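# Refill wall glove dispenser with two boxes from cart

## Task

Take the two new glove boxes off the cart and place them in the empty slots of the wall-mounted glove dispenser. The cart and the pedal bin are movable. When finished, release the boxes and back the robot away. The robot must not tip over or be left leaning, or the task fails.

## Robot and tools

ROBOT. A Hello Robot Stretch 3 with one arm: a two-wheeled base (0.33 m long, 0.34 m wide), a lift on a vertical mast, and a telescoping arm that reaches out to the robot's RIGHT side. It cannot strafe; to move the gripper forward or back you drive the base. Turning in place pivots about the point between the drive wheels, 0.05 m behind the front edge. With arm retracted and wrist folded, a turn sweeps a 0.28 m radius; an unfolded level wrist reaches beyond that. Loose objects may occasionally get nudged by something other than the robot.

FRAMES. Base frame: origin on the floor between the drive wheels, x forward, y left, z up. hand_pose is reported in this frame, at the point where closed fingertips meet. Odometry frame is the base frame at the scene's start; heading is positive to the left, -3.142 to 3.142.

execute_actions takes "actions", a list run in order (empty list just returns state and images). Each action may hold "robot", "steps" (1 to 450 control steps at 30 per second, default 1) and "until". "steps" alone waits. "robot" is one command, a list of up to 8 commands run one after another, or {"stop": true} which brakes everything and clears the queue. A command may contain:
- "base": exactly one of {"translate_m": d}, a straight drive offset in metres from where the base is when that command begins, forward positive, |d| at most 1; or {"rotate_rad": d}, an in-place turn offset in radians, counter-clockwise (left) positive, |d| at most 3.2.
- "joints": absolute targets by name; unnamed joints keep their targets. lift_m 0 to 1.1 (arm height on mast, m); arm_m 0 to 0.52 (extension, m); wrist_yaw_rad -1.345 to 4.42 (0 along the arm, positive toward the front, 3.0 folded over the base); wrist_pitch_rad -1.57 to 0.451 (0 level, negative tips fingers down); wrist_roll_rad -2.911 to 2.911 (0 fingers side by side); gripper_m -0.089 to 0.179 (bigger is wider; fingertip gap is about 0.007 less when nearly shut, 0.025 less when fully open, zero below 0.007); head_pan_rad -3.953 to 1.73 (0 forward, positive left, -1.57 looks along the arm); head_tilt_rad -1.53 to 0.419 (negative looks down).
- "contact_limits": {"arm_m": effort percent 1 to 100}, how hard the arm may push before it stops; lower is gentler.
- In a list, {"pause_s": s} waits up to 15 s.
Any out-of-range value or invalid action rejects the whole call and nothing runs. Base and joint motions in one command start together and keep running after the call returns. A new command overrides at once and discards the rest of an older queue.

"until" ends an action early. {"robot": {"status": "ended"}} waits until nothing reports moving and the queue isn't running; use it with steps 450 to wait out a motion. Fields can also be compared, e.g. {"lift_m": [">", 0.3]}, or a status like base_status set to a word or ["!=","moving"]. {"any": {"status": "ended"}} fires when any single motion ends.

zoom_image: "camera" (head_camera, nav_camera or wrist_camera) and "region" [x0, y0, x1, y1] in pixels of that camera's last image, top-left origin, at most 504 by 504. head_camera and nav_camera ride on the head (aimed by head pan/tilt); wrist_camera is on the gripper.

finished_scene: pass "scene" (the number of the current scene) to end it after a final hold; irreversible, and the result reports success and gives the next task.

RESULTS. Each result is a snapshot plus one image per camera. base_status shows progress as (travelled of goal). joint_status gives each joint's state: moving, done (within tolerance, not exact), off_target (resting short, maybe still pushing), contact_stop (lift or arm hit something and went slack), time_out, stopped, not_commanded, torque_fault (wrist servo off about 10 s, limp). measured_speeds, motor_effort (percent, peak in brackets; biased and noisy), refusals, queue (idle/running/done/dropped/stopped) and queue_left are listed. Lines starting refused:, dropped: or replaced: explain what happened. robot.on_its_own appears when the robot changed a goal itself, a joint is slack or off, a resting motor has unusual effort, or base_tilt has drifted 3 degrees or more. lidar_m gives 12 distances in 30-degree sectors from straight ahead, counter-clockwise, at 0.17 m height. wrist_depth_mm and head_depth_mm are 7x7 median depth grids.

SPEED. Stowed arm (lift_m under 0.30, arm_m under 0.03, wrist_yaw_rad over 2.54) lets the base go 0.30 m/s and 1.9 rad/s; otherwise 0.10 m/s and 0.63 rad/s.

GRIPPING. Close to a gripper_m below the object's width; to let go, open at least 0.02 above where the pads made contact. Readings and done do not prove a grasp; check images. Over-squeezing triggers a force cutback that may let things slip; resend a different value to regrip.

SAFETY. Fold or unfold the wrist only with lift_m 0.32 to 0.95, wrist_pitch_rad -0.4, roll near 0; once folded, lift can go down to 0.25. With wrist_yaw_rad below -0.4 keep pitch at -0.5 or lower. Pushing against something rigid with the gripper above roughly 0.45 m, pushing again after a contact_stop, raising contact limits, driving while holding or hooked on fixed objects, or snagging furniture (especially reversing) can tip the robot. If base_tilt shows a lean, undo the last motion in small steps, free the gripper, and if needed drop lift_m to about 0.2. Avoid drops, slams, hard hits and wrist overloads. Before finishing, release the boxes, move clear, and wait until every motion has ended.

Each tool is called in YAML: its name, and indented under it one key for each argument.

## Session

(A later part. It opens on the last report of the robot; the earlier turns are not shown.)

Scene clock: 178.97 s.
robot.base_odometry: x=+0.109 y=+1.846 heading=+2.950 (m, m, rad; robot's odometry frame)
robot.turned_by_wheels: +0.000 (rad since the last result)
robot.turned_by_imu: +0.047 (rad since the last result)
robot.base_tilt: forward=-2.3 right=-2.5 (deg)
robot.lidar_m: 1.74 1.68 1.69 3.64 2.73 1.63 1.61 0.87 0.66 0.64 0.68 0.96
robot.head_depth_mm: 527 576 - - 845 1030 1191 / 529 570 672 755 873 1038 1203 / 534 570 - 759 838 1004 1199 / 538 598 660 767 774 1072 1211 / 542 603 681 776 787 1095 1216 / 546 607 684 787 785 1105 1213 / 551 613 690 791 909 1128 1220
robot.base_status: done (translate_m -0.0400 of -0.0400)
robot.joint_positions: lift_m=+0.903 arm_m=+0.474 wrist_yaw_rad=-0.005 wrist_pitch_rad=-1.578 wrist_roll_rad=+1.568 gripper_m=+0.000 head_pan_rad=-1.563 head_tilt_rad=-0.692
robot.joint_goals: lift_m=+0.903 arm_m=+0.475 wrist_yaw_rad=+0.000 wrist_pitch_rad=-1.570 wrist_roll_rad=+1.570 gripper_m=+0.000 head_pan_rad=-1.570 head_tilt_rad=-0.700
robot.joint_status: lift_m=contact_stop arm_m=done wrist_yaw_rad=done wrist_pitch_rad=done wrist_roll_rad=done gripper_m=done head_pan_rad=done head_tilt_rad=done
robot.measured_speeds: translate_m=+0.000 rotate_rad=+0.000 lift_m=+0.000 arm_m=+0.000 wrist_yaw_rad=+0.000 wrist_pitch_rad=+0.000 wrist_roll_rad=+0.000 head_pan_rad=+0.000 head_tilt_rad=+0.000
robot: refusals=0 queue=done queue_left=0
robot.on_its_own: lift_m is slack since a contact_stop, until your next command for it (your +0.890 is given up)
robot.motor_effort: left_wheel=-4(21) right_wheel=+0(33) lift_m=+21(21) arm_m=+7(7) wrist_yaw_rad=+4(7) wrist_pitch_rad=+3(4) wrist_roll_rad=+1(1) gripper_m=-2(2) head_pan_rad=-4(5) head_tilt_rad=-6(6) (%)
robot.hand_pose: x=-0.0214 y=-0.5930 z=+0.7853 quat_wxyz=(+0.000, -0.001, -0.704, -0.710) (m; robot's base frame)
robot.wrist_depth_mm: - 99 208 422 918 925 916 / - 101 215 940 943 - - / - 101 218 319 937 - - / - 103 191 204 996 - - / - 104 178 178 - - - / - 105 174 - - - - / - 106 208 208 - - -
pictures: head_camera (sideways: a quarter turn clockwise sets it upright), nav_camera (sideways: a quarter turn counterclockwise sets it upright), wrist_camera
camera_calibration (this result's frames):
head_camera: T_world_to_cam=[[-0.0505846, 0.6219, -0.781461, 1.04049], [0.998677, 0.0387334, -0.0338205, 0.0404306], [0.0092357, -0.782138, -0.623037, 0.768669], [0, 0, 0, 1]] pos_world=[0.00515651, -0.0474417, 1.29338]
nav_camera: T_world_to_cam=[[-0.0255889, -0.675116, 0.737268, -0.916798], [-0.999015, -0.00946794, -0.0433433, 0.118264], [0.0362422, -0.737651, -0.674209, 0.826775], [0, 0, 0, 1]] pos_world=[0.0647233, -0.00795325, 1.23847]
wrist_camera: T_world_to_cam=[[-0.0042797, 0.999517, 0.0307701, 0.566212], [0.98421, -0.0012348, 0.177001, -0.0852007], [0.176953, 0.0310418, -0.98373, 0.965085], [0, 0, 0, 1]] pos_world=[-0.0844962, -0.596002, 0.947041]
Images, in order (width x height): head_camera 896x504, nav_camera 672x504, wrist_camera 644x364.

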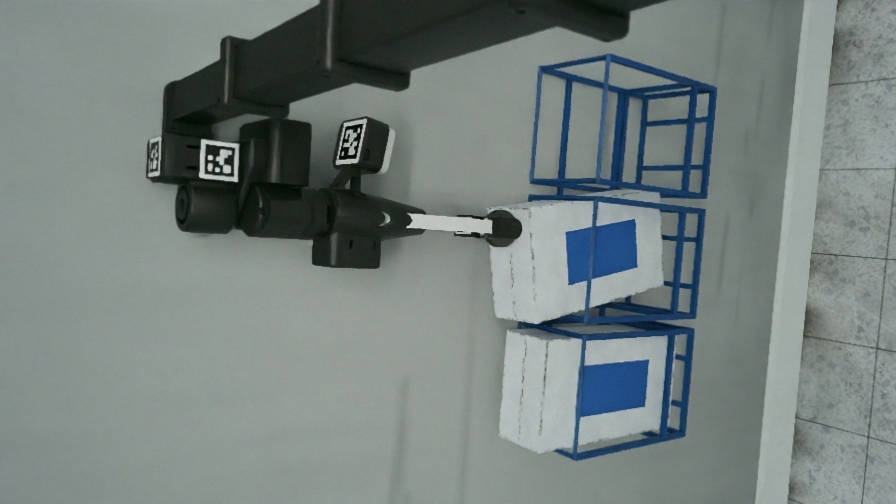

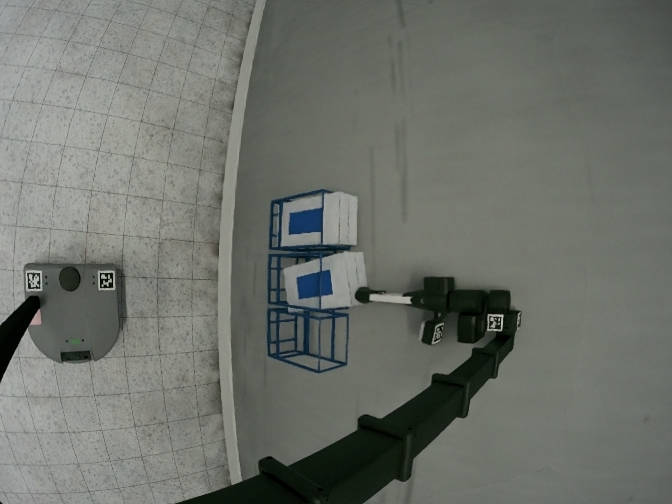

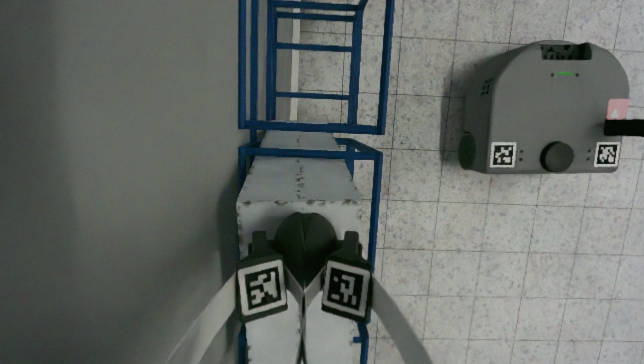

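execute_actions:
  actions:
    - {"robot":[{"joints":{"lift_m":0.95}},{"joints":{"arm_m":0.0},"base":{"rotate_rad":-0.047}},{"joints":{"wrist_pitch_rad":0.0,"wrist_roll_rad":0.0}},{"joints":{"lift_m":0.475,"head_tilt_rad":-0.8},"base":{"translate_m":-0.03}}],"steps":450,"until":{"robot":{"status":"ended"}}}

Scene clock: 191.93 s.
robot.base_odometry: x=+0.138 y=+1.839 heading=+2.903 (m, m, rad; robot's odometry frame)
robot.turned_by_wheels: -0.047 (rad since the last result)
robot.turned_by_imu: -0.068 (rad since the last result)
robot.base_tilt: forward=-2.2 right=-2.2 (deg)
robot.lidar_m: 1.77 1.78 1.70 3.65 2.87 1.62 1.58 0.93 0.67 0.64 0.67 0.90
robot.head_depth_mm: 543 613 704 821 1006 1260 1197 / 543 613 703 826 1004 1261 1188 / 544 615 705 826 1005 1260 1183 / 545 616 707 795 979 1257 1225 / 547 616 709 763 892 1260 1177 / 548 616 711 776 878 1254 1164 / 547 619 715 780 871 1261 1179
robot.base_status: done (translate_m -0.0300 of -0.0300)
robot.joint_positions: lift_m=+0.476 arm_m=+0.000 wrist_yaw_rad=-0.001 wrist_pitch_rad=-0.023 wrist_roll_rad=+0.004 gripper_m=+0.000 head_pan_rad=-1.563 head_tilt_rad=-0.790
robot.joint_goals: lift_m=+0.475 arm_m=+0.000 wrist_yaw_rad=+0.000 wrist_pitch_rad=+0.000 wrist_roll_rad=+0.000 gripper_m=+0.000 head_pan_rad=-1.570 head_tilt_rad=-0.800
robot.joint_status: lift_m=done arm_m=done wrist_yaw_rad=done wrist_pitch_rad=done wrist_roll_rad=done gripper_m=done head_pan_rad=done head_tilt_rad=done
robot.measured_speeds: translate_m=+0.000 rotate_rad=+0.000 lift_m=+0.000 arm_m=+0.000 wrist_yaw_rad=+0.000 wrist_pitch_rad=+0.000 wrist_roll_rad=+0.000 head_pan_rad=+0.000 head_tilt_rad=+0.000
robot: refusals=0 queue=done queue_left=0
robot.motor_effort: left_wheel=+1(10) right_wheel=-1(14) lift_m=+12(37) arm_m=-3(11) wrist_yaw_rad=+1(4) wrist_pitch_rad=+8(8) wrist_roll_rad=-2(2) gripper_m=-2(2) head_pan_rad=-4(4) head_tilt_rad=-7(20) (%)
robot.hand_pose: x=-0.0218 y=-0.4009 z=+0.5841 quat_wxyz=(+0.706, +0.008, -0.708, -0.009) (m; robot's base frame)
robot.wrist_depth_mm: 284 292 302 382 390 392 403 / 286 301 308 391 391 407 411 / 298 314 320 401 409 420 426 / 303 326 329 415 420 430 446 / 312 335 337 415 425 455 454 / 324 422 428 - 452 462 475 / 427 437 451 456 471 471 484
pictures: head_camera (sideways: a quarter turn clockwise sets it upright), nav_camera (sideways: a quarter turn counterclockwise sets it upright), wrist_camera
camera_calibration (this result's frames):
head_camera: T_world_to_cam=[[-0.0511254, 0.69545, -0.716754, 0.956156], [0.998654, 0.0418746, -0.0306031, 0.036238], [0.00873082, -0.717354, -0.696654, 0.86443], [0, 0, 0, 1]] pos_world=[0.00514745, -0.0463738, 1.28865]
nav_camera: T_world_to_cam=[[-0.0250838, -0.744082, 0.667617, -0.826034], [-0.999048, -0.00519199, -0.0433229, 0.118232], [0.0357021, -0.668068, -0.743243, 0.916563], [0, 0, 0, 1]] pos_world=[0.064676, -0.00169638, 1.23783]
wrist_camera: T_world_to_cam=[[-0.999703, 0.0241003, 0.00355725, -0.0164419], [0.0013727, 0.201515, -0.979484, 0.686436], [-0.0243227, -0.979189, -0.201488, -0.105004], [0, 0, 0, 1]] pos_world=[-0.0199333, -0.24075, 0.651255]
Images, in order (width x height): head_camera 896x504, nav_camera 672x504, wrist_camera 644x364.

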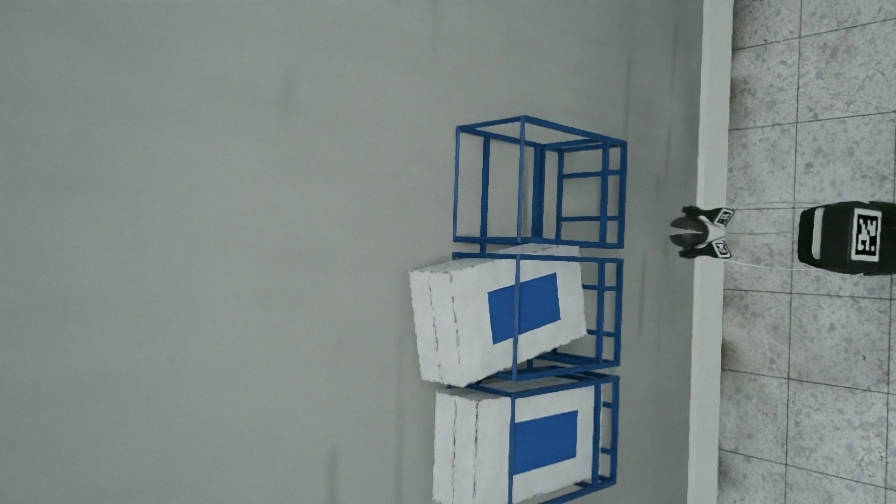

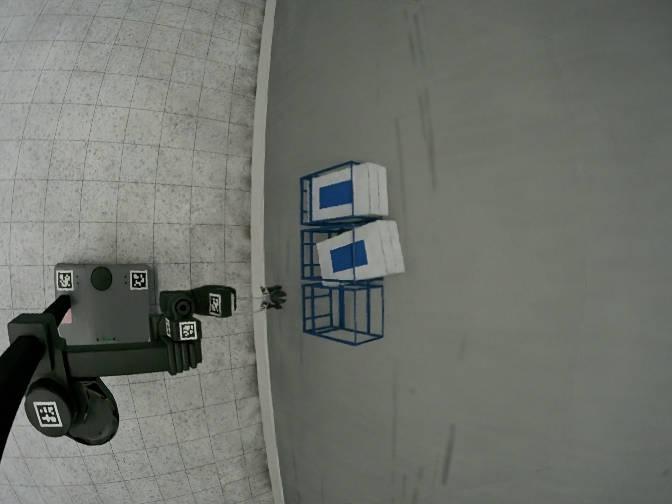

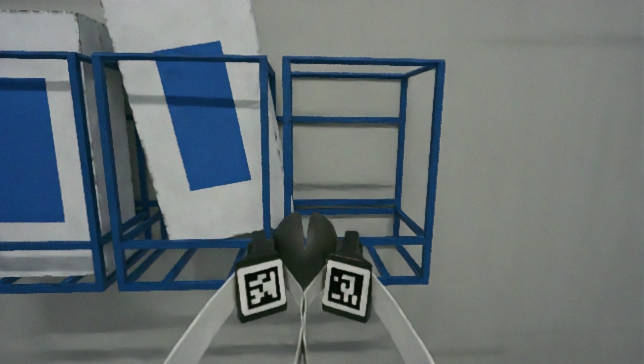

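execute_actions:
  actions:
    - {"robot":[{"base":{"translate_m":-0.025}},{"joints":{"arm_m":0.19}}],"steps":450,"until":{"robot":{"status":"ended"}}}

Scene clock: 195.73 s.
robot.base_odometry: x=+0.163 y=+1.833 heading=+2.903 (m, m, rad; robot's odometry frame)
robot.turned_by_wheels: +0.000 (rad since the last result)
robot.turned_by_imu: -0.001 (rad since the last result)
robot.base_tilt: forward=-2.2 right=-2.2 (deg)
robot.lidar_m: 1.80 1.79 1.72 3.64 2.83 1.59 1.56 0.93 0.67 0.64 0.67 0.90
robot.head_depth_mm: 543 613 704 821 1001 1266 1194 / 542 612 705 832 1009 1226 1212 / 544 613 705 831 954 - 1168 / 545 615 712 816 903 1260 1182 / 546 618 710 767 894 1263 1176 / 548 618 714 779 892 1262 1169 / 549 618 713 779 872 1252 1173
robot.base_status: done (translate_m -0.0250 of -0.0250)
robot.joint_positions: lift_m=+0.476 arm_m=+0.190 wrist_yaw_rad=-0.001 wrist_pitch_rad=-0.023 wrist_roll_rad=+0.004 gripper_m=+0.000 head_pan_rad=-1.563 head_tilt_rad=-0.790
robot.joint_goals: lift_m=+0.475 arm_m=+0.190 wrist_yaw_rad=+0.000 wrist_pitch_rad=+0.000 wrist_roll_rad=+0.000 gripper_m=+0.000 head_pan_rad=-1.570 head_tilt_rad=-0.800
robot.joint_status: lift_m=done arm_m=done wrist_yaw_rad=done wrist_pitch_rad=done wrist_roll_rad=done gripper_m=done head_pan_rad=done head_tilt_rad=done
robot.measured_speeds: translate_m=+0.000 rotate_rad=+0.000 lift_m=+0.000 arm_m=+0.000 wrist_yaw_rad=+0.000 wrist_pitch_rad=+0.000 wrist_roll_rad=+0.000 head_pan_rad=+0.000 head_tilt_rad=+0.000
robot: refusals=0 queue=done queue_left=0
robot.motor_effort: left_wheel=+2(3) right_wheel=-2(3) lift_m=+12(12) arm_m=+3(6) wrist_yaw_rad=+1(1) wrist_pitch_rad=+8(8) wrist_roll_rad=-1(1) gripper_m=-2(2) head_pan_rad=-5(5) head_tilt_rad=-7(7) (%)
robot.hand_pose: x=-0.0218 y=-0.5902 z=+0.5842 quat_wxyz=(+0.706, +0.008, -0.708, -0.009) (m; robot's base frame)
robot.wrist_depth_mm: 120 98 194 197 201 206 208 / 125 98 200 204 207 210 213 / 129 101 202 210 214 219 223 / 133 105 211 216 221 227 231 / 138 137 186 225 227 233 239 / 142 141 149 - 230 240 245 / 148 149 230 239 242 247 256
pictures: head_camera (sideways: a quarter turn clockwise sets it upright), nav_camera (sideways: a quarter turn counterclockwise sets it upright), wrist_camera
camera_calibration (this result's frames):
head_camera: T_world_to_cam=[[-0.0511267, 0.695602, -0.716606, 0.955964], [0.998654, 0.0418813, -0.0305959, 0.0362285], [0.00872988, -0.717206, -0.696807, 0.864628], [0, 0, 0, 1]] pos_world=[0.00514744, -0.046371, 1.28864]
nav_camera: T_world_to_cam=[[-0.0250825, -0.744223, 0.66746, -0.825829], [-0.999048, -0.00518304, -0.0433225, 0.118231], [0.0357011, -0.667911, -0.743385, 0.916748], [0, 0, 0, 1]] pos_world=[0.0646759, -0.00168279, 1.23783]
wrist_camera: T_world_to_cam=[[-0.999702, 0.0240909, 0.00395686, -0.0121179], [0.000978022, 0.201464, -0.979495, 0.724571], [-0.0243941, -0.9792, -0.201428, -0.290439], [0, 0, 0, 1]] pos_world=[-0.0199079, -0.430081, 0.651259]
Images, in order (width x height): head_camera 896x504, nav_camera 672x504, wrist_camera 644x364.

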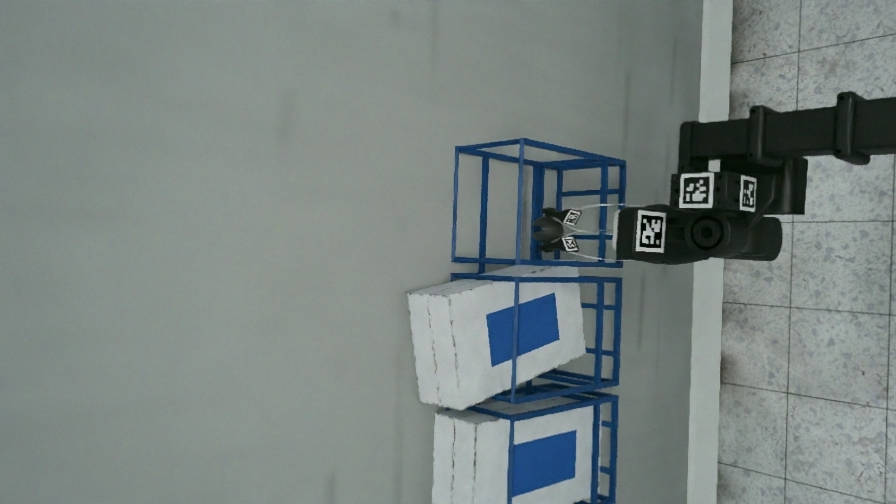

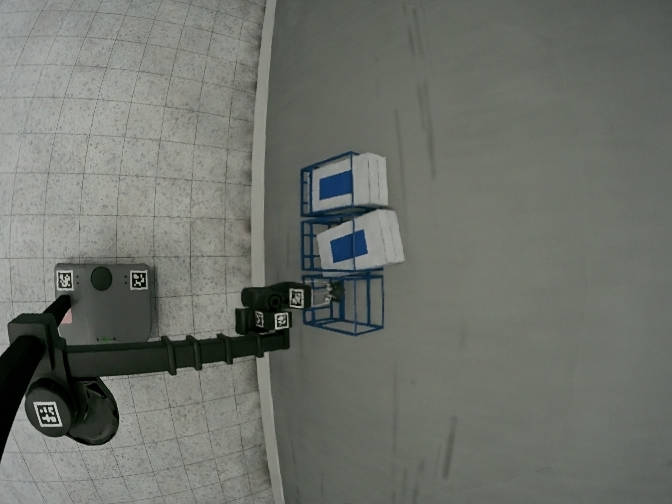

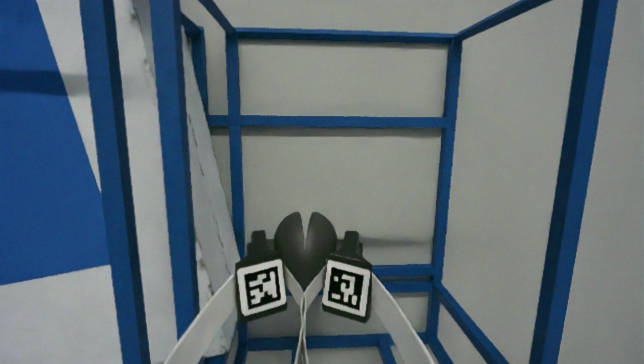

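execute_actions:
  actions:
    - {"robot":{"joints":{"wrist_yaw_rad":0.25,"arm_m":0.2}},"steps":45}

Scene clock: 197.37 s.
robot.base_odometry: x=+0.163 y=+1.833 heading=+2.901 (m, m, rad; robot's odometry frame)
robot.turned_by_wheels: -0.002 (rad since the last result)
robot.turned_by_imu: -0.021 (rad since the last result)
robot.base_tilt: forward=-2.3 right=-2.2 (deg)
robot.lidar_m: 1.80 1.82 1.73 3.64 2.89 1.60 1.55 0.95 0.68 0.64 0.66 0.88
robot.head_depth_mm: 547 616 709 839 1015 1261 1190 / 546 618 708 832 1010 1237 1210 / 544 616 710 833 1016 - 1178 / 544 616 706 832 974 1261 1182 / 546 616 710 772 890 1261 1173 / 544 616 710 773 891 1250 1166 / 546 618 710 774 868 1258 1172
robot.base_status: done (translate_m -0.0251 of -0.0250)
robot.joint_positions: lift_m=+0.476 arm_m=+0.200 wrist_yaw_rad=+0.163 wrist_pitch_rad=-0.023 wrist_roll_rad=+0.004 gripper_m=+0.000 head_pan_rad=-1.563 head_tilt_rad=-0.790
robot.joint_goals: lift_m=+0.475 arm_m=+0.200 wrist_yaw_rad=+0.250 wrist_pitch_rad=+0.000 wrist_roll_rad=+0.000 gripper_m=+0.000 head_pan_rad=-1.570 head_tilt_rad=-0.800
robot.joint_status: lift_m=done arm_m=done wrist_yaw_rad=off_target wrist_pitch_rad=done wrist_roll_rad=done gripper_m=done head_pan_rad=done head_tilt_rad=done
robot.measured_speeds: translate_m=+0.000 rotate_rad=+0.000 lift_m=+0.000 arm_m=+0.000 wrist_yaw_rad=+0.000 wrist_pitch_rad=+0.000 wrist_roll_rad=+0.000 head_pan_rad=+0.000 head_tilt_rad=+0.000
robot: refusals=0 queue=dropped queue_left=0
robot.on_its_own: right_wheel is at rest, and its effort (+30) is outside its rest range (-18 to +18); wrist_yaw_rad is at rest, and its effort (+63) is outside its rest range (-12 to +12)
robot.motor_effort: left_wheel=-16(16) right_wheel=+30(32) lift_m=+12(12) arm_m=+2(7) wrist_yaw_rad=+63(62) wrist_pitch_rad=+8(8) wrist_roll_rad=-2(2) gripper_m=-7(7) head_pan_rad=-3(5) head_tilt_rad=-7(7) (%)
robot.hand_pose: x=+0.0201 y=-0.5970 z=+0.5842 quat_wxyz=(+0.704, +0.066, -0.705, +0.049) (m; robot's base frame)
robot.wrist_depth_mm: 123 121 123 188 185 182 179 / 128 125 126 194 191 189 186 / 131 129 130 199 197 193 190 / 137 134 136 206 203 197 196 / 142 139 140 211 210 204 202 / 148 145 142 - 213 212 209 / 154 151 150 226 224 216 214
pictures: head_camera (sideways: a quarter turn clockwise sets it upright), nav_camera (sideways: a quarter turn counterclockwise sets it upright), wrist_camera
camera_calibration (this result's frames):
head_camera: T_world_to_cam=[[-0.051127, 0.695653, -0.716556, 0.955899], [0.998654, 0.0418834, -0.0305934, 0.0362253], [0.00872942, -0.717156, -0.696858, 0.864695], [0, 0, 0, 1]] pos_world=[0.00514742, -0.0463701, 1.28863]
nav_camera: T_world_to_cam=[[-0.0250823, -0.744271, 0.667406, -0.825759], [-0.999048, -0.00517981, -0.0433223, 0.118231], [0.0357006, -0.667857, -0.743433, 0.91681], [0, 0, 0, 1]] pos_world=[0.0646759, -0.00167819, 1.23783]
wrist_camera: T_world_to_cam=[[-0.990146, -0.139984, 0.00397078, -0.0682454], [-0.0320482, 0.198901, -0.979495, 0.725028], [0.136324, -0.96997, -0.201428, -0.293768], [0, 0, 0, 1]] pos_world=[-0.00428942, -0.438709, 0.651259]
Images, in order (width x height): head_camera 896x504, nav_camera 672x504, wrist_camera 644x364.

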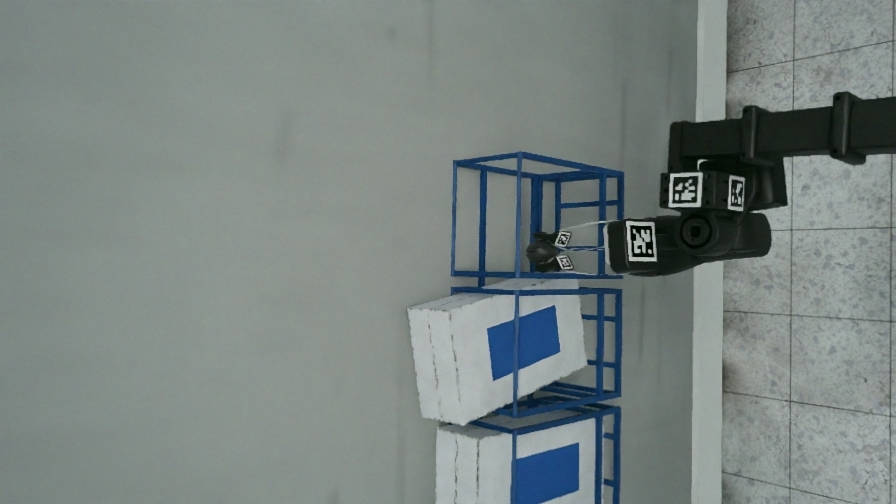

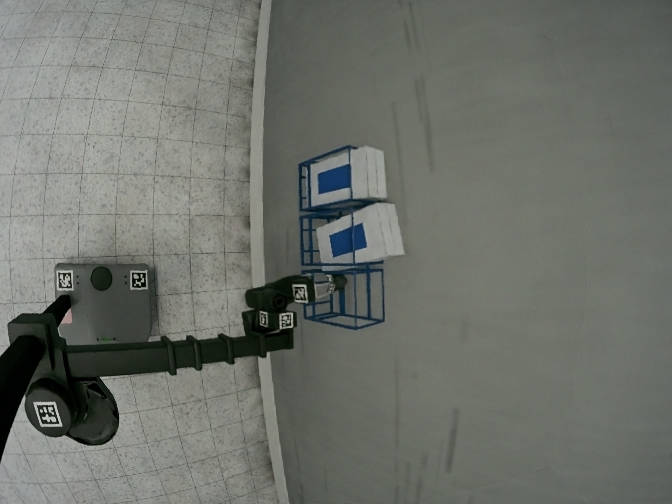

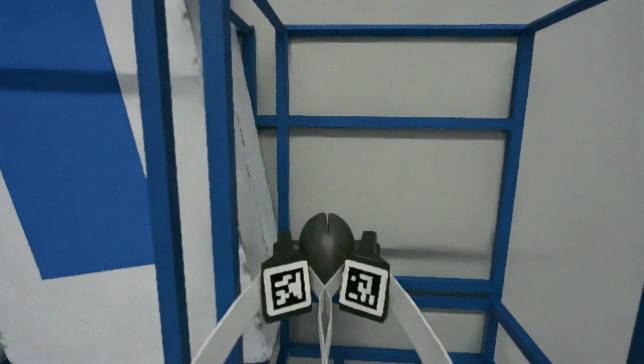

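execute_actions:
  actions:
    - {"robot":[{"joints":{"wrist_yaw_rad":0.0}},{"joints":{"arm_m":0.08,"gripper_m":0.03}},{"base":{"translate_m":0.10},"joints":{"lift_m":0.50}}],"steps":450,"until":{"robot":{"status":"ended"}}}

Scene clock: 202.60 s.
robot.base_odometry: x=+0.066 y=+1.857 heading=+2.903 (m, m, rad; robot's odometry frame)
robot.turned_by_wheels: +0.002 (rad since the last result)
robot.turned_by_imu: +0.001 (rad since the last result)
robot.base_tilt: forward=-2.2 right=-2.3 (deg)
robot.lidar_m: 1.71 1.75 1.66 3.64 3.02 1.70 1.65 0.94 0.67 0.64 0.66 0.88
robot.head_depth_mm: 543 613 705 829 1007 1263 1187 / 544 612 703 828 976 1261 1229 / 543 611 705 810 976 1249 - / 541 610 706 760 884 1251 1179 / 543 612 705 769 969 1248 1183 / 543 613 703 772 865 1256 1166 / 542 612 703 810 1006 1249 1176
robot.base_status: done (translate_m +0.1000 of +0.1000)
robot.joint_positions: lift_m=+0.499 arm_m=+0.080 wrist_yaw_rad=+0.002 wrist_pitch_rad=-0.023 wrist_roll_rad=+0.004 gripper_m=+0.030 head_pan_rad=-1.563 head_tilt_rad=-0.790
robot.joint_goals: lift_m=+0.500 arm_m=+0.080 wrist_yaw_rad=+0.000 wrist_pitch_rad=+0.000 wrist_roll_rad=+0.000 gripper_m=+0.030 head_pan_rad=-1.570 head_tilt_rad=-0.800
robot.joint_status: lift_m=done arm_m=done wrist_yaw_rad=done wrist_pitch_rad=done wrist_roll_rad=done gripper_m=done head_pan_rad=done head_tilt_rad=done
robot.measured_speeds: translate_m=+0.000 rotate_rad=+0.000 lift_m=+0.000 arm_m=+0.000 wrist_yaw_rad=+0.000 wrist_pitch_rad=+0.000 wrist_roll_rad=+0.000 head_pan_rad=+0.000 head_tilt_rad=+0.000
robot: refusals=0 queue=done queue_left=0
robot.motor_effort: left_wheel=+0(16) right_wheel=-1(32) lift_m=+29(31) arm_m=-2(3) wrist_yaw_rad=-2(63) wrist_pitch_rad=+8(8) wrist_roll_rad=-1(2) gripper_m=+1(82) head_pan_rad=-5(4) head_tilt_rad=-6(6) (%)
robot.hand_pose: x=-0.0209 y=-0.4809 z=+0.6082 quat_wxyz=(+0.706, +0.009, -0.708, -0.008) (m; robot's base frame)
robot.wrist_depth_mm: 206 218 221 228 306 313 320 / 210 221 228 235 315 323 329 / 218 225 236 243 329 335 339 / 225 242 244 249 333 347 353 / 232 241 250 259 347 357 366 / 235 241 - 270 357 361 378 / 245 246 352 286 281 369 392
pictures: head_camera (sideways: a quarter turn clockwise sets it upright), nav_camera (sideways: a quarter turn counterclockwise sets it upright), wrist_camera
camera_calibration (this result's frames):
head_camera: T_world_to_cam=[[-0.0511219, 0.695856, -0.71636, 0.955643], [0.998654, 0.0418825, -0.0305837, 0.0362127], [0.0087211, -0.71696, -0.69706, 0.864958], [0, 0, 0, 1]] pos_world=[0.00514695, -0.0463663, 1.28862]
nav_camera: T_world_to_cam=[[-0.0250879, -0.744459, 0.667196, -0.825486], [-0.999048, -0.00515807, -0.0433216, 0.11823], [0.0356926, -0.667648, -0.743621, 0.917055], [0, 0, 0, 1]] pos_world=[0.0646757, -0.00166069, 1.23782]
wrist_camera: T_world_to_cam=[[-0.999778, 0.0206644, 0.00416601, -0.0157484], [0.0000801837, 0.201354, -0.979519, 0.725997], [-0.02108, -0.979301, -0.201311, -0.178589], [0, 0, 0, 1]] pos_world=[-0.0195678, -0.320749, 0.675241]
Images, in order (width x height): head_camera 896x504, nav_camera 672x504, wrist_camera 644x364.

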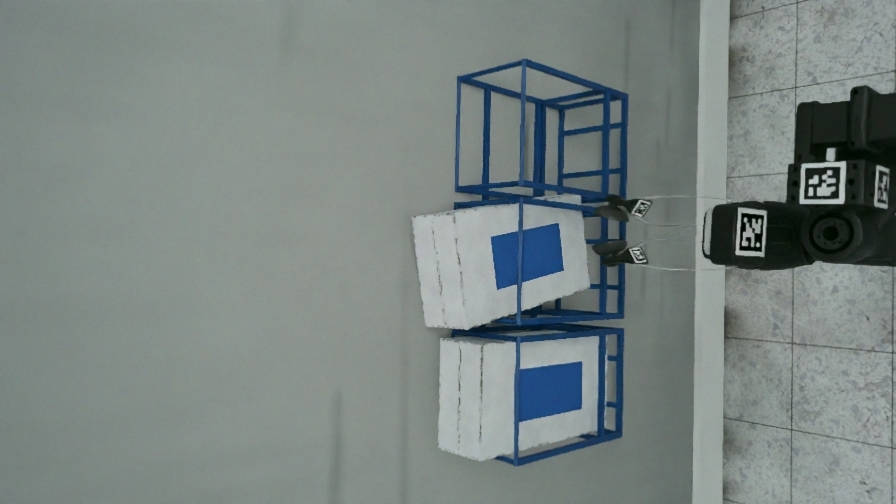

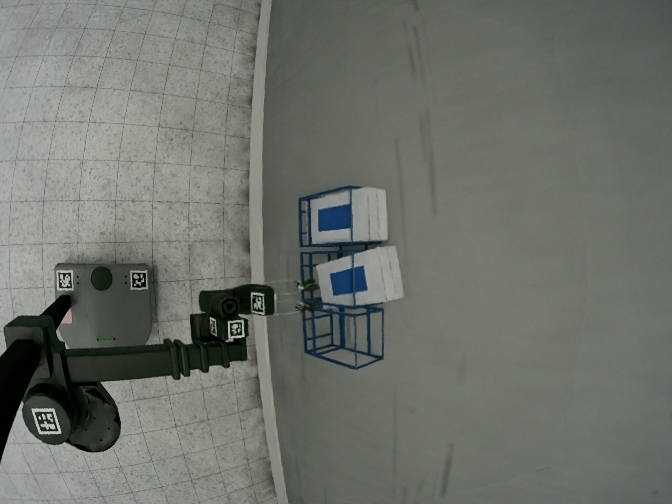

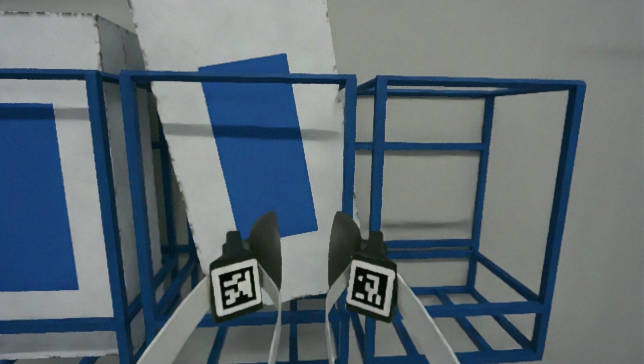

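execute_actions:
  actions:
    - {"robot":{"base":{"translate_m":0.018},"joints":{"gripper_m":0.015}},"steps":60,"until":{"robot":{"status":"ended"}}}
    - {"robot":{"joints":{"arm_m":0.19},"contact_limits":{"arm_m":14}},"steps":90,"until":{"robot":{"status":"ended"}}}
    - {"robot":{"joints":{"lift_m":0.56}},"steps":60,"until":{"robot":{"status":"ended"}}}

Scene clock: 206.77 s.
robot.base_odometry: x=+0.048 y=+1.861 heading=+2.903 (m, m, rad; robot's odometry frame)
robot.turned_by_wheels: +0.000 (rad since the last result)
robot.turned_by_imu: -0.001 (rad since the last result)
robot.base_tilt: forward=-2.2 right=-2.2 (deg)
robot.lidar_m: 1.69 1.73 1.65 3.65 3.04 1.72 1.67 0.94 0.67 0.64 0.66 0.88
robot.head_depth_mm: 540 612 707 829 1008 1261 1187 / 540 610 703 829 979 1218 - / 542 613 704 791 941 - 1164 / 540 614 704 769 884 1259 1174 / 542 611 704 773 939 1254 1169 / 542 612 703 770 861 1254 1172 / 542 613 702 829 1009 1255 1174
robot.base_status: done (translate_m +0.0180 of +0.0180)
robot.joint_positions: lift_m=+0.559 arm_m=+0.155 wrist_yaw_rad=+0.002 wrist_pitch_rad=-0.080 wrist_roll_rad=+0.003 gripper_m=+0.015 head_pan_rad=-1.563 head_tilt_rad=-0.791
robot.joint_goals: lift_m=+0.560 arm_m=+0.155 wrist_yaw_rad=+0.000 wrist_pitch_rad=+0.000 wrist_roll_rad=+0.000 gripper_m=+0.015 head_pan_rad=-1.570 head_tilt_rad=-0.800
robot.joint_status: lift_m=done arm_m=contact_stop wrist_yaw_rad=done wrist_pitch_rad=done wrist_roll_rad=done gripper_m=done head_pan_rad=done head_tilt_rad=done
robot.measured_speeds: translate_m=+0.000 rotate_rad=+0.000 lift_m=+0.000 arm_m=+0.000 wrist_yaw_rad=+0.000 wrist_pitch_rad=+0.000 wrist_roll_rad=+0.000 head_pan_rad=+0.000 head_tilt_rad=+0.000
robot: refusals=0 queue=done queue_left=0
robot.on_its_own: arm_m is slack since a contact_stop, until your next command for it (your +0.190 is given up)
robot.motor_effort: left_wheel=+0(4) right_wheel=-1(2) lift_m=+31(34) arm_m=+0(17) wrist_yaw_rad=-1(2) wrist_pitch_rad=+26(29) wrist_roll_rad=-1(1) gripper_m=+0(61) head_pan_rad=-5(5) head_tilt_rad=-6(6) (%)
robot.contact_limits: arm_m 14 (drawing in: default 18, maximum 30; extending or still: default 25, maximum 41)
robot.hand_pose: x=-0.0209 y=-0.5540 z=+0.6537 quat_wxyz=(+0.706, +0.029, -0.707, -0.028) (m; robot's base frame)
robot.wrist_depth_mm: 211 155 156 158 227 236 237 / 171 157 161 164 237 242 248 / 156 165 166 169 243 250 254 / 151 168 173 175 181 261 269 / 140 194 179 183 154 276 284 / 154 211 185 - 236 288 299 / 167 226 196 201 205 302 312
pictures: head_camera (sideways: a quarter turn clockwise sets it upright), nav_camera (sideways: a quarter turn counterclockwise sets it upright), wrist_camera
camera_calibration (this result's frames):
head_camera: T_world_to_cam=[[-0.0511236, 0.696099, -0.716124, 0.955335], [0.998654, 0.0418926, -0.030572, 0.0361975], [0.00871915, -0.716723, -0.697304, 0.865275], [0, 0, 0, 1]] pos_world=[0.00514691, -0.0463618, 1.2886]
nav_camera: T_world_to_cam=[[-0.0250864, -0.744686, 0.666944, -0.825157], [-0.999048, -0.00514312, -0.0433208, 0.118229], [0.0356906, -0.667396, -0.743848, 0.91735], [0, 0, 0, 1]] pos_world=[0.0646755, -0.00163896, 1.23782]
wrist_camera: T_world_to_cam=[[-0.999774, 0.0203457, 0.00608675, -0.0158661], [-0.000671188, 0.2562, -0.966624, 0.807237], [-0.021226, -0.96641, -0.256129, -0.197987], [0, 0, 0, 1]] pos_world=[-0.0195232, -0.397828, 0.729681]
Images, in order (width x height): head_camera 896x504, nav_camera 672x504, wrist_camera 644x364.

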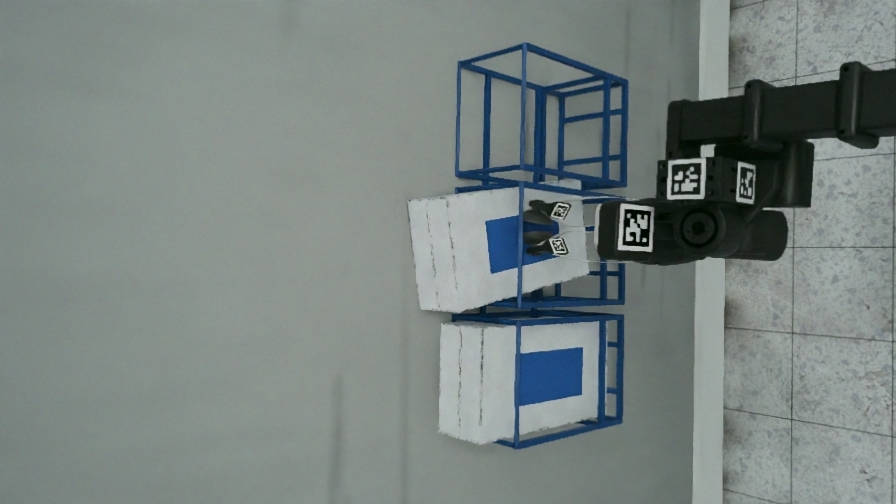

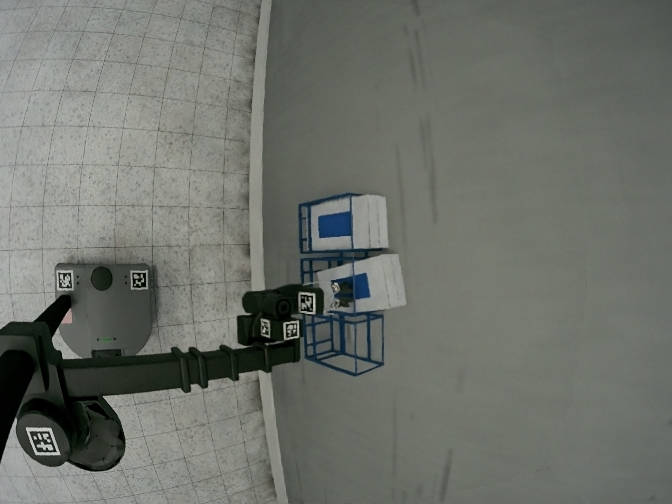

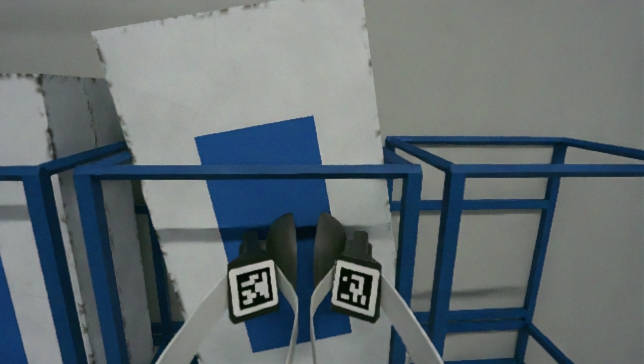

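execute_actions:
  actions:
    - {"robot":{"base":{"translate_m":0.012}},"steps":40}
    - {"robot":{"joints":{"arm_m":0.05}},"steps":60,"until":{"robot":{"status":"ended"}}}

Scene clock: 210.07 s.
robot.base_odometry: x=+0.036 y=+1.864 heading=+2.903 (m, m, rad; robot's odometry frame)
robot.turned_by_wheels: +0.000 (rad since the last result)
robot.turned_by_imu: -0.001 (rad since the last result)
robot.base_tilt: forward=-2.2 right=-2.3 (deg)
robot.lidar_m: 1.67 1.72 1.63 3.66 3.07 1.73 1.68 0.94 0.67 0.64 0.66 0.88
robot.head_depth_mm: 541 612 705 826 976 1256 1194 / 539 611 702 826 972 1263 1234 / 542 611 704 787 917 1253 - / 542 611 703 769 886 1184 1163 / 540 612 704 776 849 1250 1181 / 542 612 703 767 862 1256 1171 / 541 612 701 825 1007 1249 1173
robot.base_status: done (translate_m +0.0120 of +0.0120)
robot.joint_positions: lift_m=+0.559 arm_m=+0.050 wrist_yaw_rad=-0.002 wrist_pitch_rad=-0.024 wrist_roll_rad=+0.003 gripper_m=+0.015 head_pan_rad=-1.563 head_tilt_rad=-0.791
robot.joint_goals: lift_m=+0.560 arm_m=+0.050 wrist_yaw_rad=+0.000 wrist_pitch_rad=+0.000 wrist_roll_rad=+0.000 gripper_m=+0.015 head_pan_rad=-1.570 head_tilt_rad=-0.800
robot.joint_status: lift_m=done arm_m=done wrist_yaw_rad=done wrist_pitch_rad=done wrist_roll_rad=done gripper_m=done head_pan_rad=done head_tilt_rad=done
robot.measured_speeds: translate_m=+0.000 rotate_rad=+0.000 lift_m=+0.000 arm_m=+0.000 wrist_yaw_rad=+0.000 wrist_pitch_rad=+0.000 wrist_roll_rad=+0.000 head_pan_rad=+0.000 head_tilt_rad=+0.000
robot: refusals=0 queue=done queue_left=0
robot.motor_effort: left_wheel=+0(4) right_wheel=+1(5) lift_m=+29(31) arm_m=-3(4) wrist_yaw_rad=+2(12) wrist_pitch_rad=+8(26) wrist_roll_rad=-1(1) gripper_m=+1(3) head_pan_rad=-5(4) head_tilt_rad=-6(6) (%)
robot.hand_pose: x=-0.0220 y=-0.4509 z=+0.6679 quat_wxyz=(+0.706, +0.008, -0.708, -0.010) (m; robot's base frame)
robot.wrist_depth_mm: 305 314 321 326 335 342 352 / 317 325 323 270 343 358 363 / 247 252 269 276 358 367 370 / 252 253 281 285 368 381 385 / 260 263 288 294 378 388 400 / 266 271 298 - 390 402 418 / 276 283 307 312 377 414 434
pictures: head_camera (sideways: a quarter turn clockwise sets it upright), nav_camera (sideways: a quarter turn counterclockwise sets it upright), wrist_camera
camera_calibration (this result's frames):
head_camera: T_world_to_cam=[[-0.0511238, 0.696099, -0.716124, 0.955335], [0.998654, 0.041893, -0.030572, 0.0361975], [0.0087194, -0.716723, -0.697304, 0.865275], [0, 0, 0, 1]] pos_world=[0.00514692, -0.0463618, 1.2886]
nav_camera: T_world_to_cam=[[-0.0250862, -0.744686, 0.666944, -0.825157], [-0.999048, -0.00514348, -0.0433208, 0.118229], [0.0356908, -0.667396, -0.743848, 0.91735], [0, 0, 0, 1]] pos_world=[0.0646755, -0.00163893, 1.23782]
wrist_camera: T_world_to_cam=[[-0.999673, 0.0251265, 0.00482885, -0.0161919], [0.000356625, 0.202392, -0.979304, 0.77878], [-0.0255838, -0.978982, -0.202335, -0.136457], [0, 0, 0, 1]] pos_world=[-0.0199554, -0.290801, 0.73513]
Images, in order (width x height): head_camera 896x504, nav_camera 672x504, wrist_camera 644x364.

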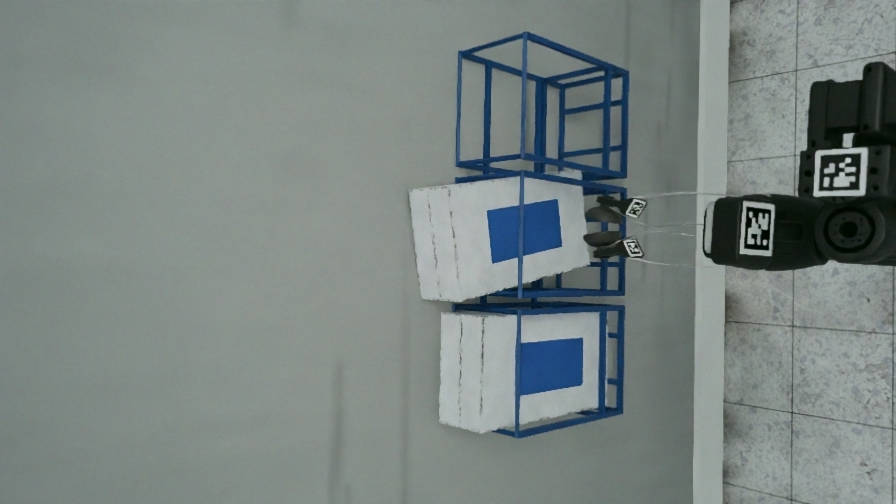

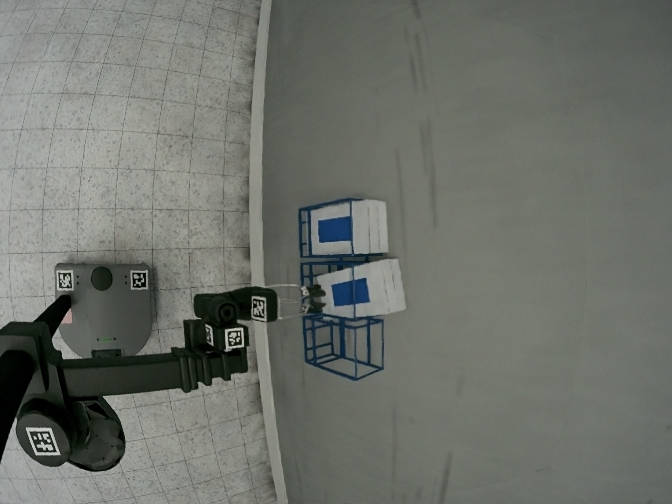

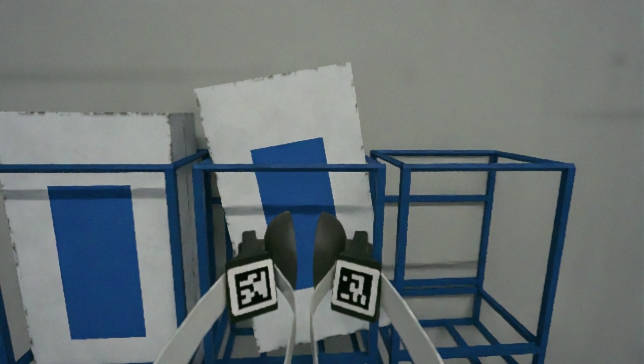

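execute_actions:
  actions:
    - {"robot":[{"joints":{"arm_m":0.0}},{"base":{"translate_m":0.037},"joints":{"lift_m":0.648,"gripper_m":0.179}},{"joints":{"arm_m":0.2,"head_tilt_rad":-0.7}}],"steps":300,"until":{"robot":{"status":"ended"}}}

Scene clock: 216.37 s.
robot.base_odometry: x=+0.000 y=+1.873 heading=+2.903 (m, m, rad; robot's odometry frame)
robot.turned_by_wheels: +0.000 (rad since the last result)
robot.turned_by_imu: -0.002 (rad since the last result)
robot.base_tilt: forward=-2.2 right=-2.2 (deg)
robot.lidar_m: 1.64 1.69 1.61 3.65 3.12 1.77 1.72 0.94 0.67 0.64 0.66 0.87
robot.head_depth_mm: 529 592 667 766 895 1082 1226 / 528 589 667 763 900 - - / 530 588 666 747 773 - 1207 / 529 589 666 761 757 1092 1214 / 528 586 664 762 772 1086 1205 / 529 589 666 762 829 1089 1210 / 529 589 662 761 896 1080 1205
robot.base_status: done (translate_m +0.0370 of +0.0370)
robot.joint_positions: lift_m=+0.647 arm_m=+0.200 wrist_yaw_rad=-0.002 wrist_pitch_rad=-0.023 wrist_roll_rad=+0.003 gripper_m=+0.179 head_pan_rad=-1.563 head_tilt_rad=-0.705
robot.joint_goals: lift_m=+0.648 arm_m=+0.200 wrist_yaw_rad=+0.000 wrist_pitch_rad=+0.000 wrist_roll_rad=+0.000 gripper_m=+0.179 head_pan_rad=-1.570 head_tilt_rad=-0.700
robot.joint_status: lift_m=done arm_m=done wrist_yaw_rad=done wrist_pitch_rad=done wrist_roll_rad=done gripper_m=done head_pan_rad=done head_tilt_rad=done
robot.measured_speeds: translate_m=+0.000 rotate_rad=+0.000 lift_m=+0.000 arm_m=+0.000 wrist_yaw_rad=+0.000 wrist_pitch_rad=+0.000 wrist_roll_rad=+0.000 head_pan_rad=+0.000 head_tilt_rad=+0.000
robot: refusals=0 queue=done queue_left=0
robot.motor_effort: left_wheel=+0(5) right_wheel=+0(2) lift_m=+29(29) arm_m=+3(2) wrist_yaw_rad=+1(2) wrist_pitch_rad=+7(8) wrist_roll_rad=-1(1) gripper_m=+0(85) head_pan_rad=-4(5) head_tilt_rad=+3(17) (%)
robot.hand_pose: x=-0.0219 y=-0.6003 z=+0.7562 quat_wxyz=(+0.706, +0.008, -0.708, -0.009) (m; robot's base frame)
robot.wrist_depth_mm: 173 177 181 184 188 192 196 / 179 181 186 190 194 200 205 / 183 187 192 197 201 205 211 / 189 192 197 203 207 212 218 / 194 198 200 168 148 217 226 / - 173 136 138 142 144 234 / - 139 139 142 146 192 242
pictures: head_camera (sideways: a quarter turn clockwise sets it upright), nav_camera (sideways: a quarter turn counterclockwise sets it upright), wrist_camera
camera_calibration (this result's frames):
head_camera: T_world_to_cam=[[-0.0506417, 0.632164, -0.773178, 1.02969], [0.998675, 0.0391448, -0.0334058, 0.0398901], [0.00914795, -0.773845, -0.633309, 0.782032], [0, 0, 0, 1]] pos_world=[0.00515409, -0.0473251, 1.29274]
nav_camera: T_world_to_cam=[[-0.025538, -0.684789, 0.728293, -0.905102], [-0.99902, -0.00886315, -0.0433649, 0.118291], [0.0361508, -0.728687, -0.683892, 0.839371], [0, 0, 0, 1]] pos_world=[0.0647167, -0.00711706, 1.23835]
wrist_camera: T_world_to_cam=[[-0.999687, 0.0245478, 0.00479756, -0.0130403], [0.00023544, 0.201036, -0.979584, 0.894941], [-0.0250111, -0.979276, -0.200979, -0.265982], [0, 0, 0, 1]] pos_world=[-0.0198994, -0.440065, 0.823275]
Images, in order (width x height): head_camera 896x504, nav_camera 672x504, wrist_camera 644x364.

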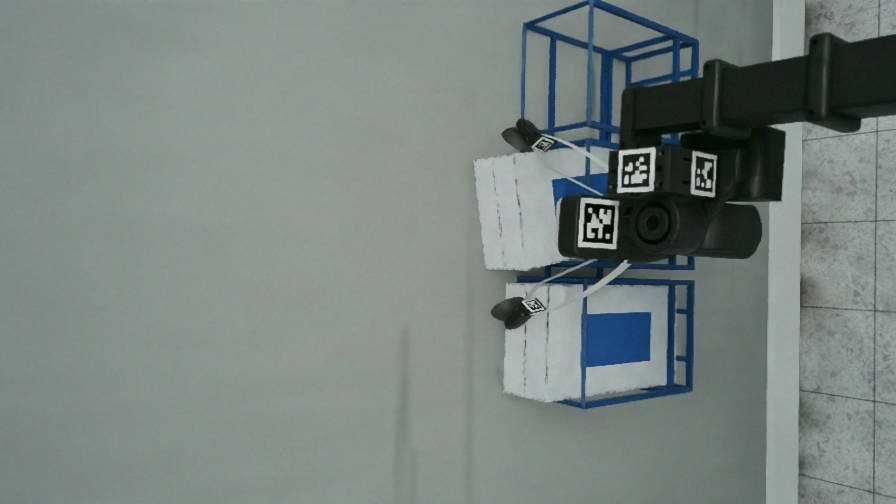

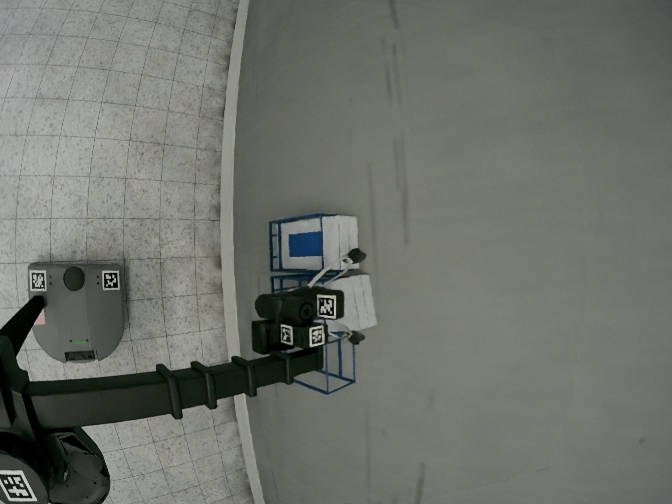

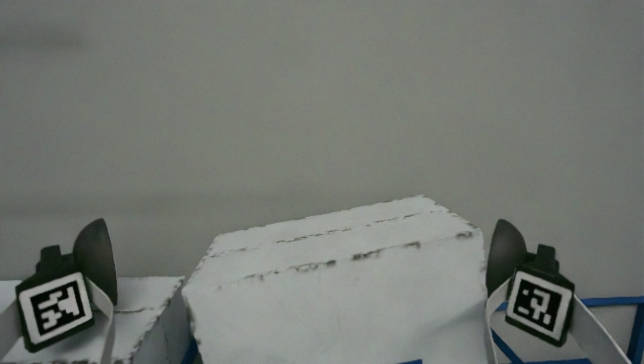

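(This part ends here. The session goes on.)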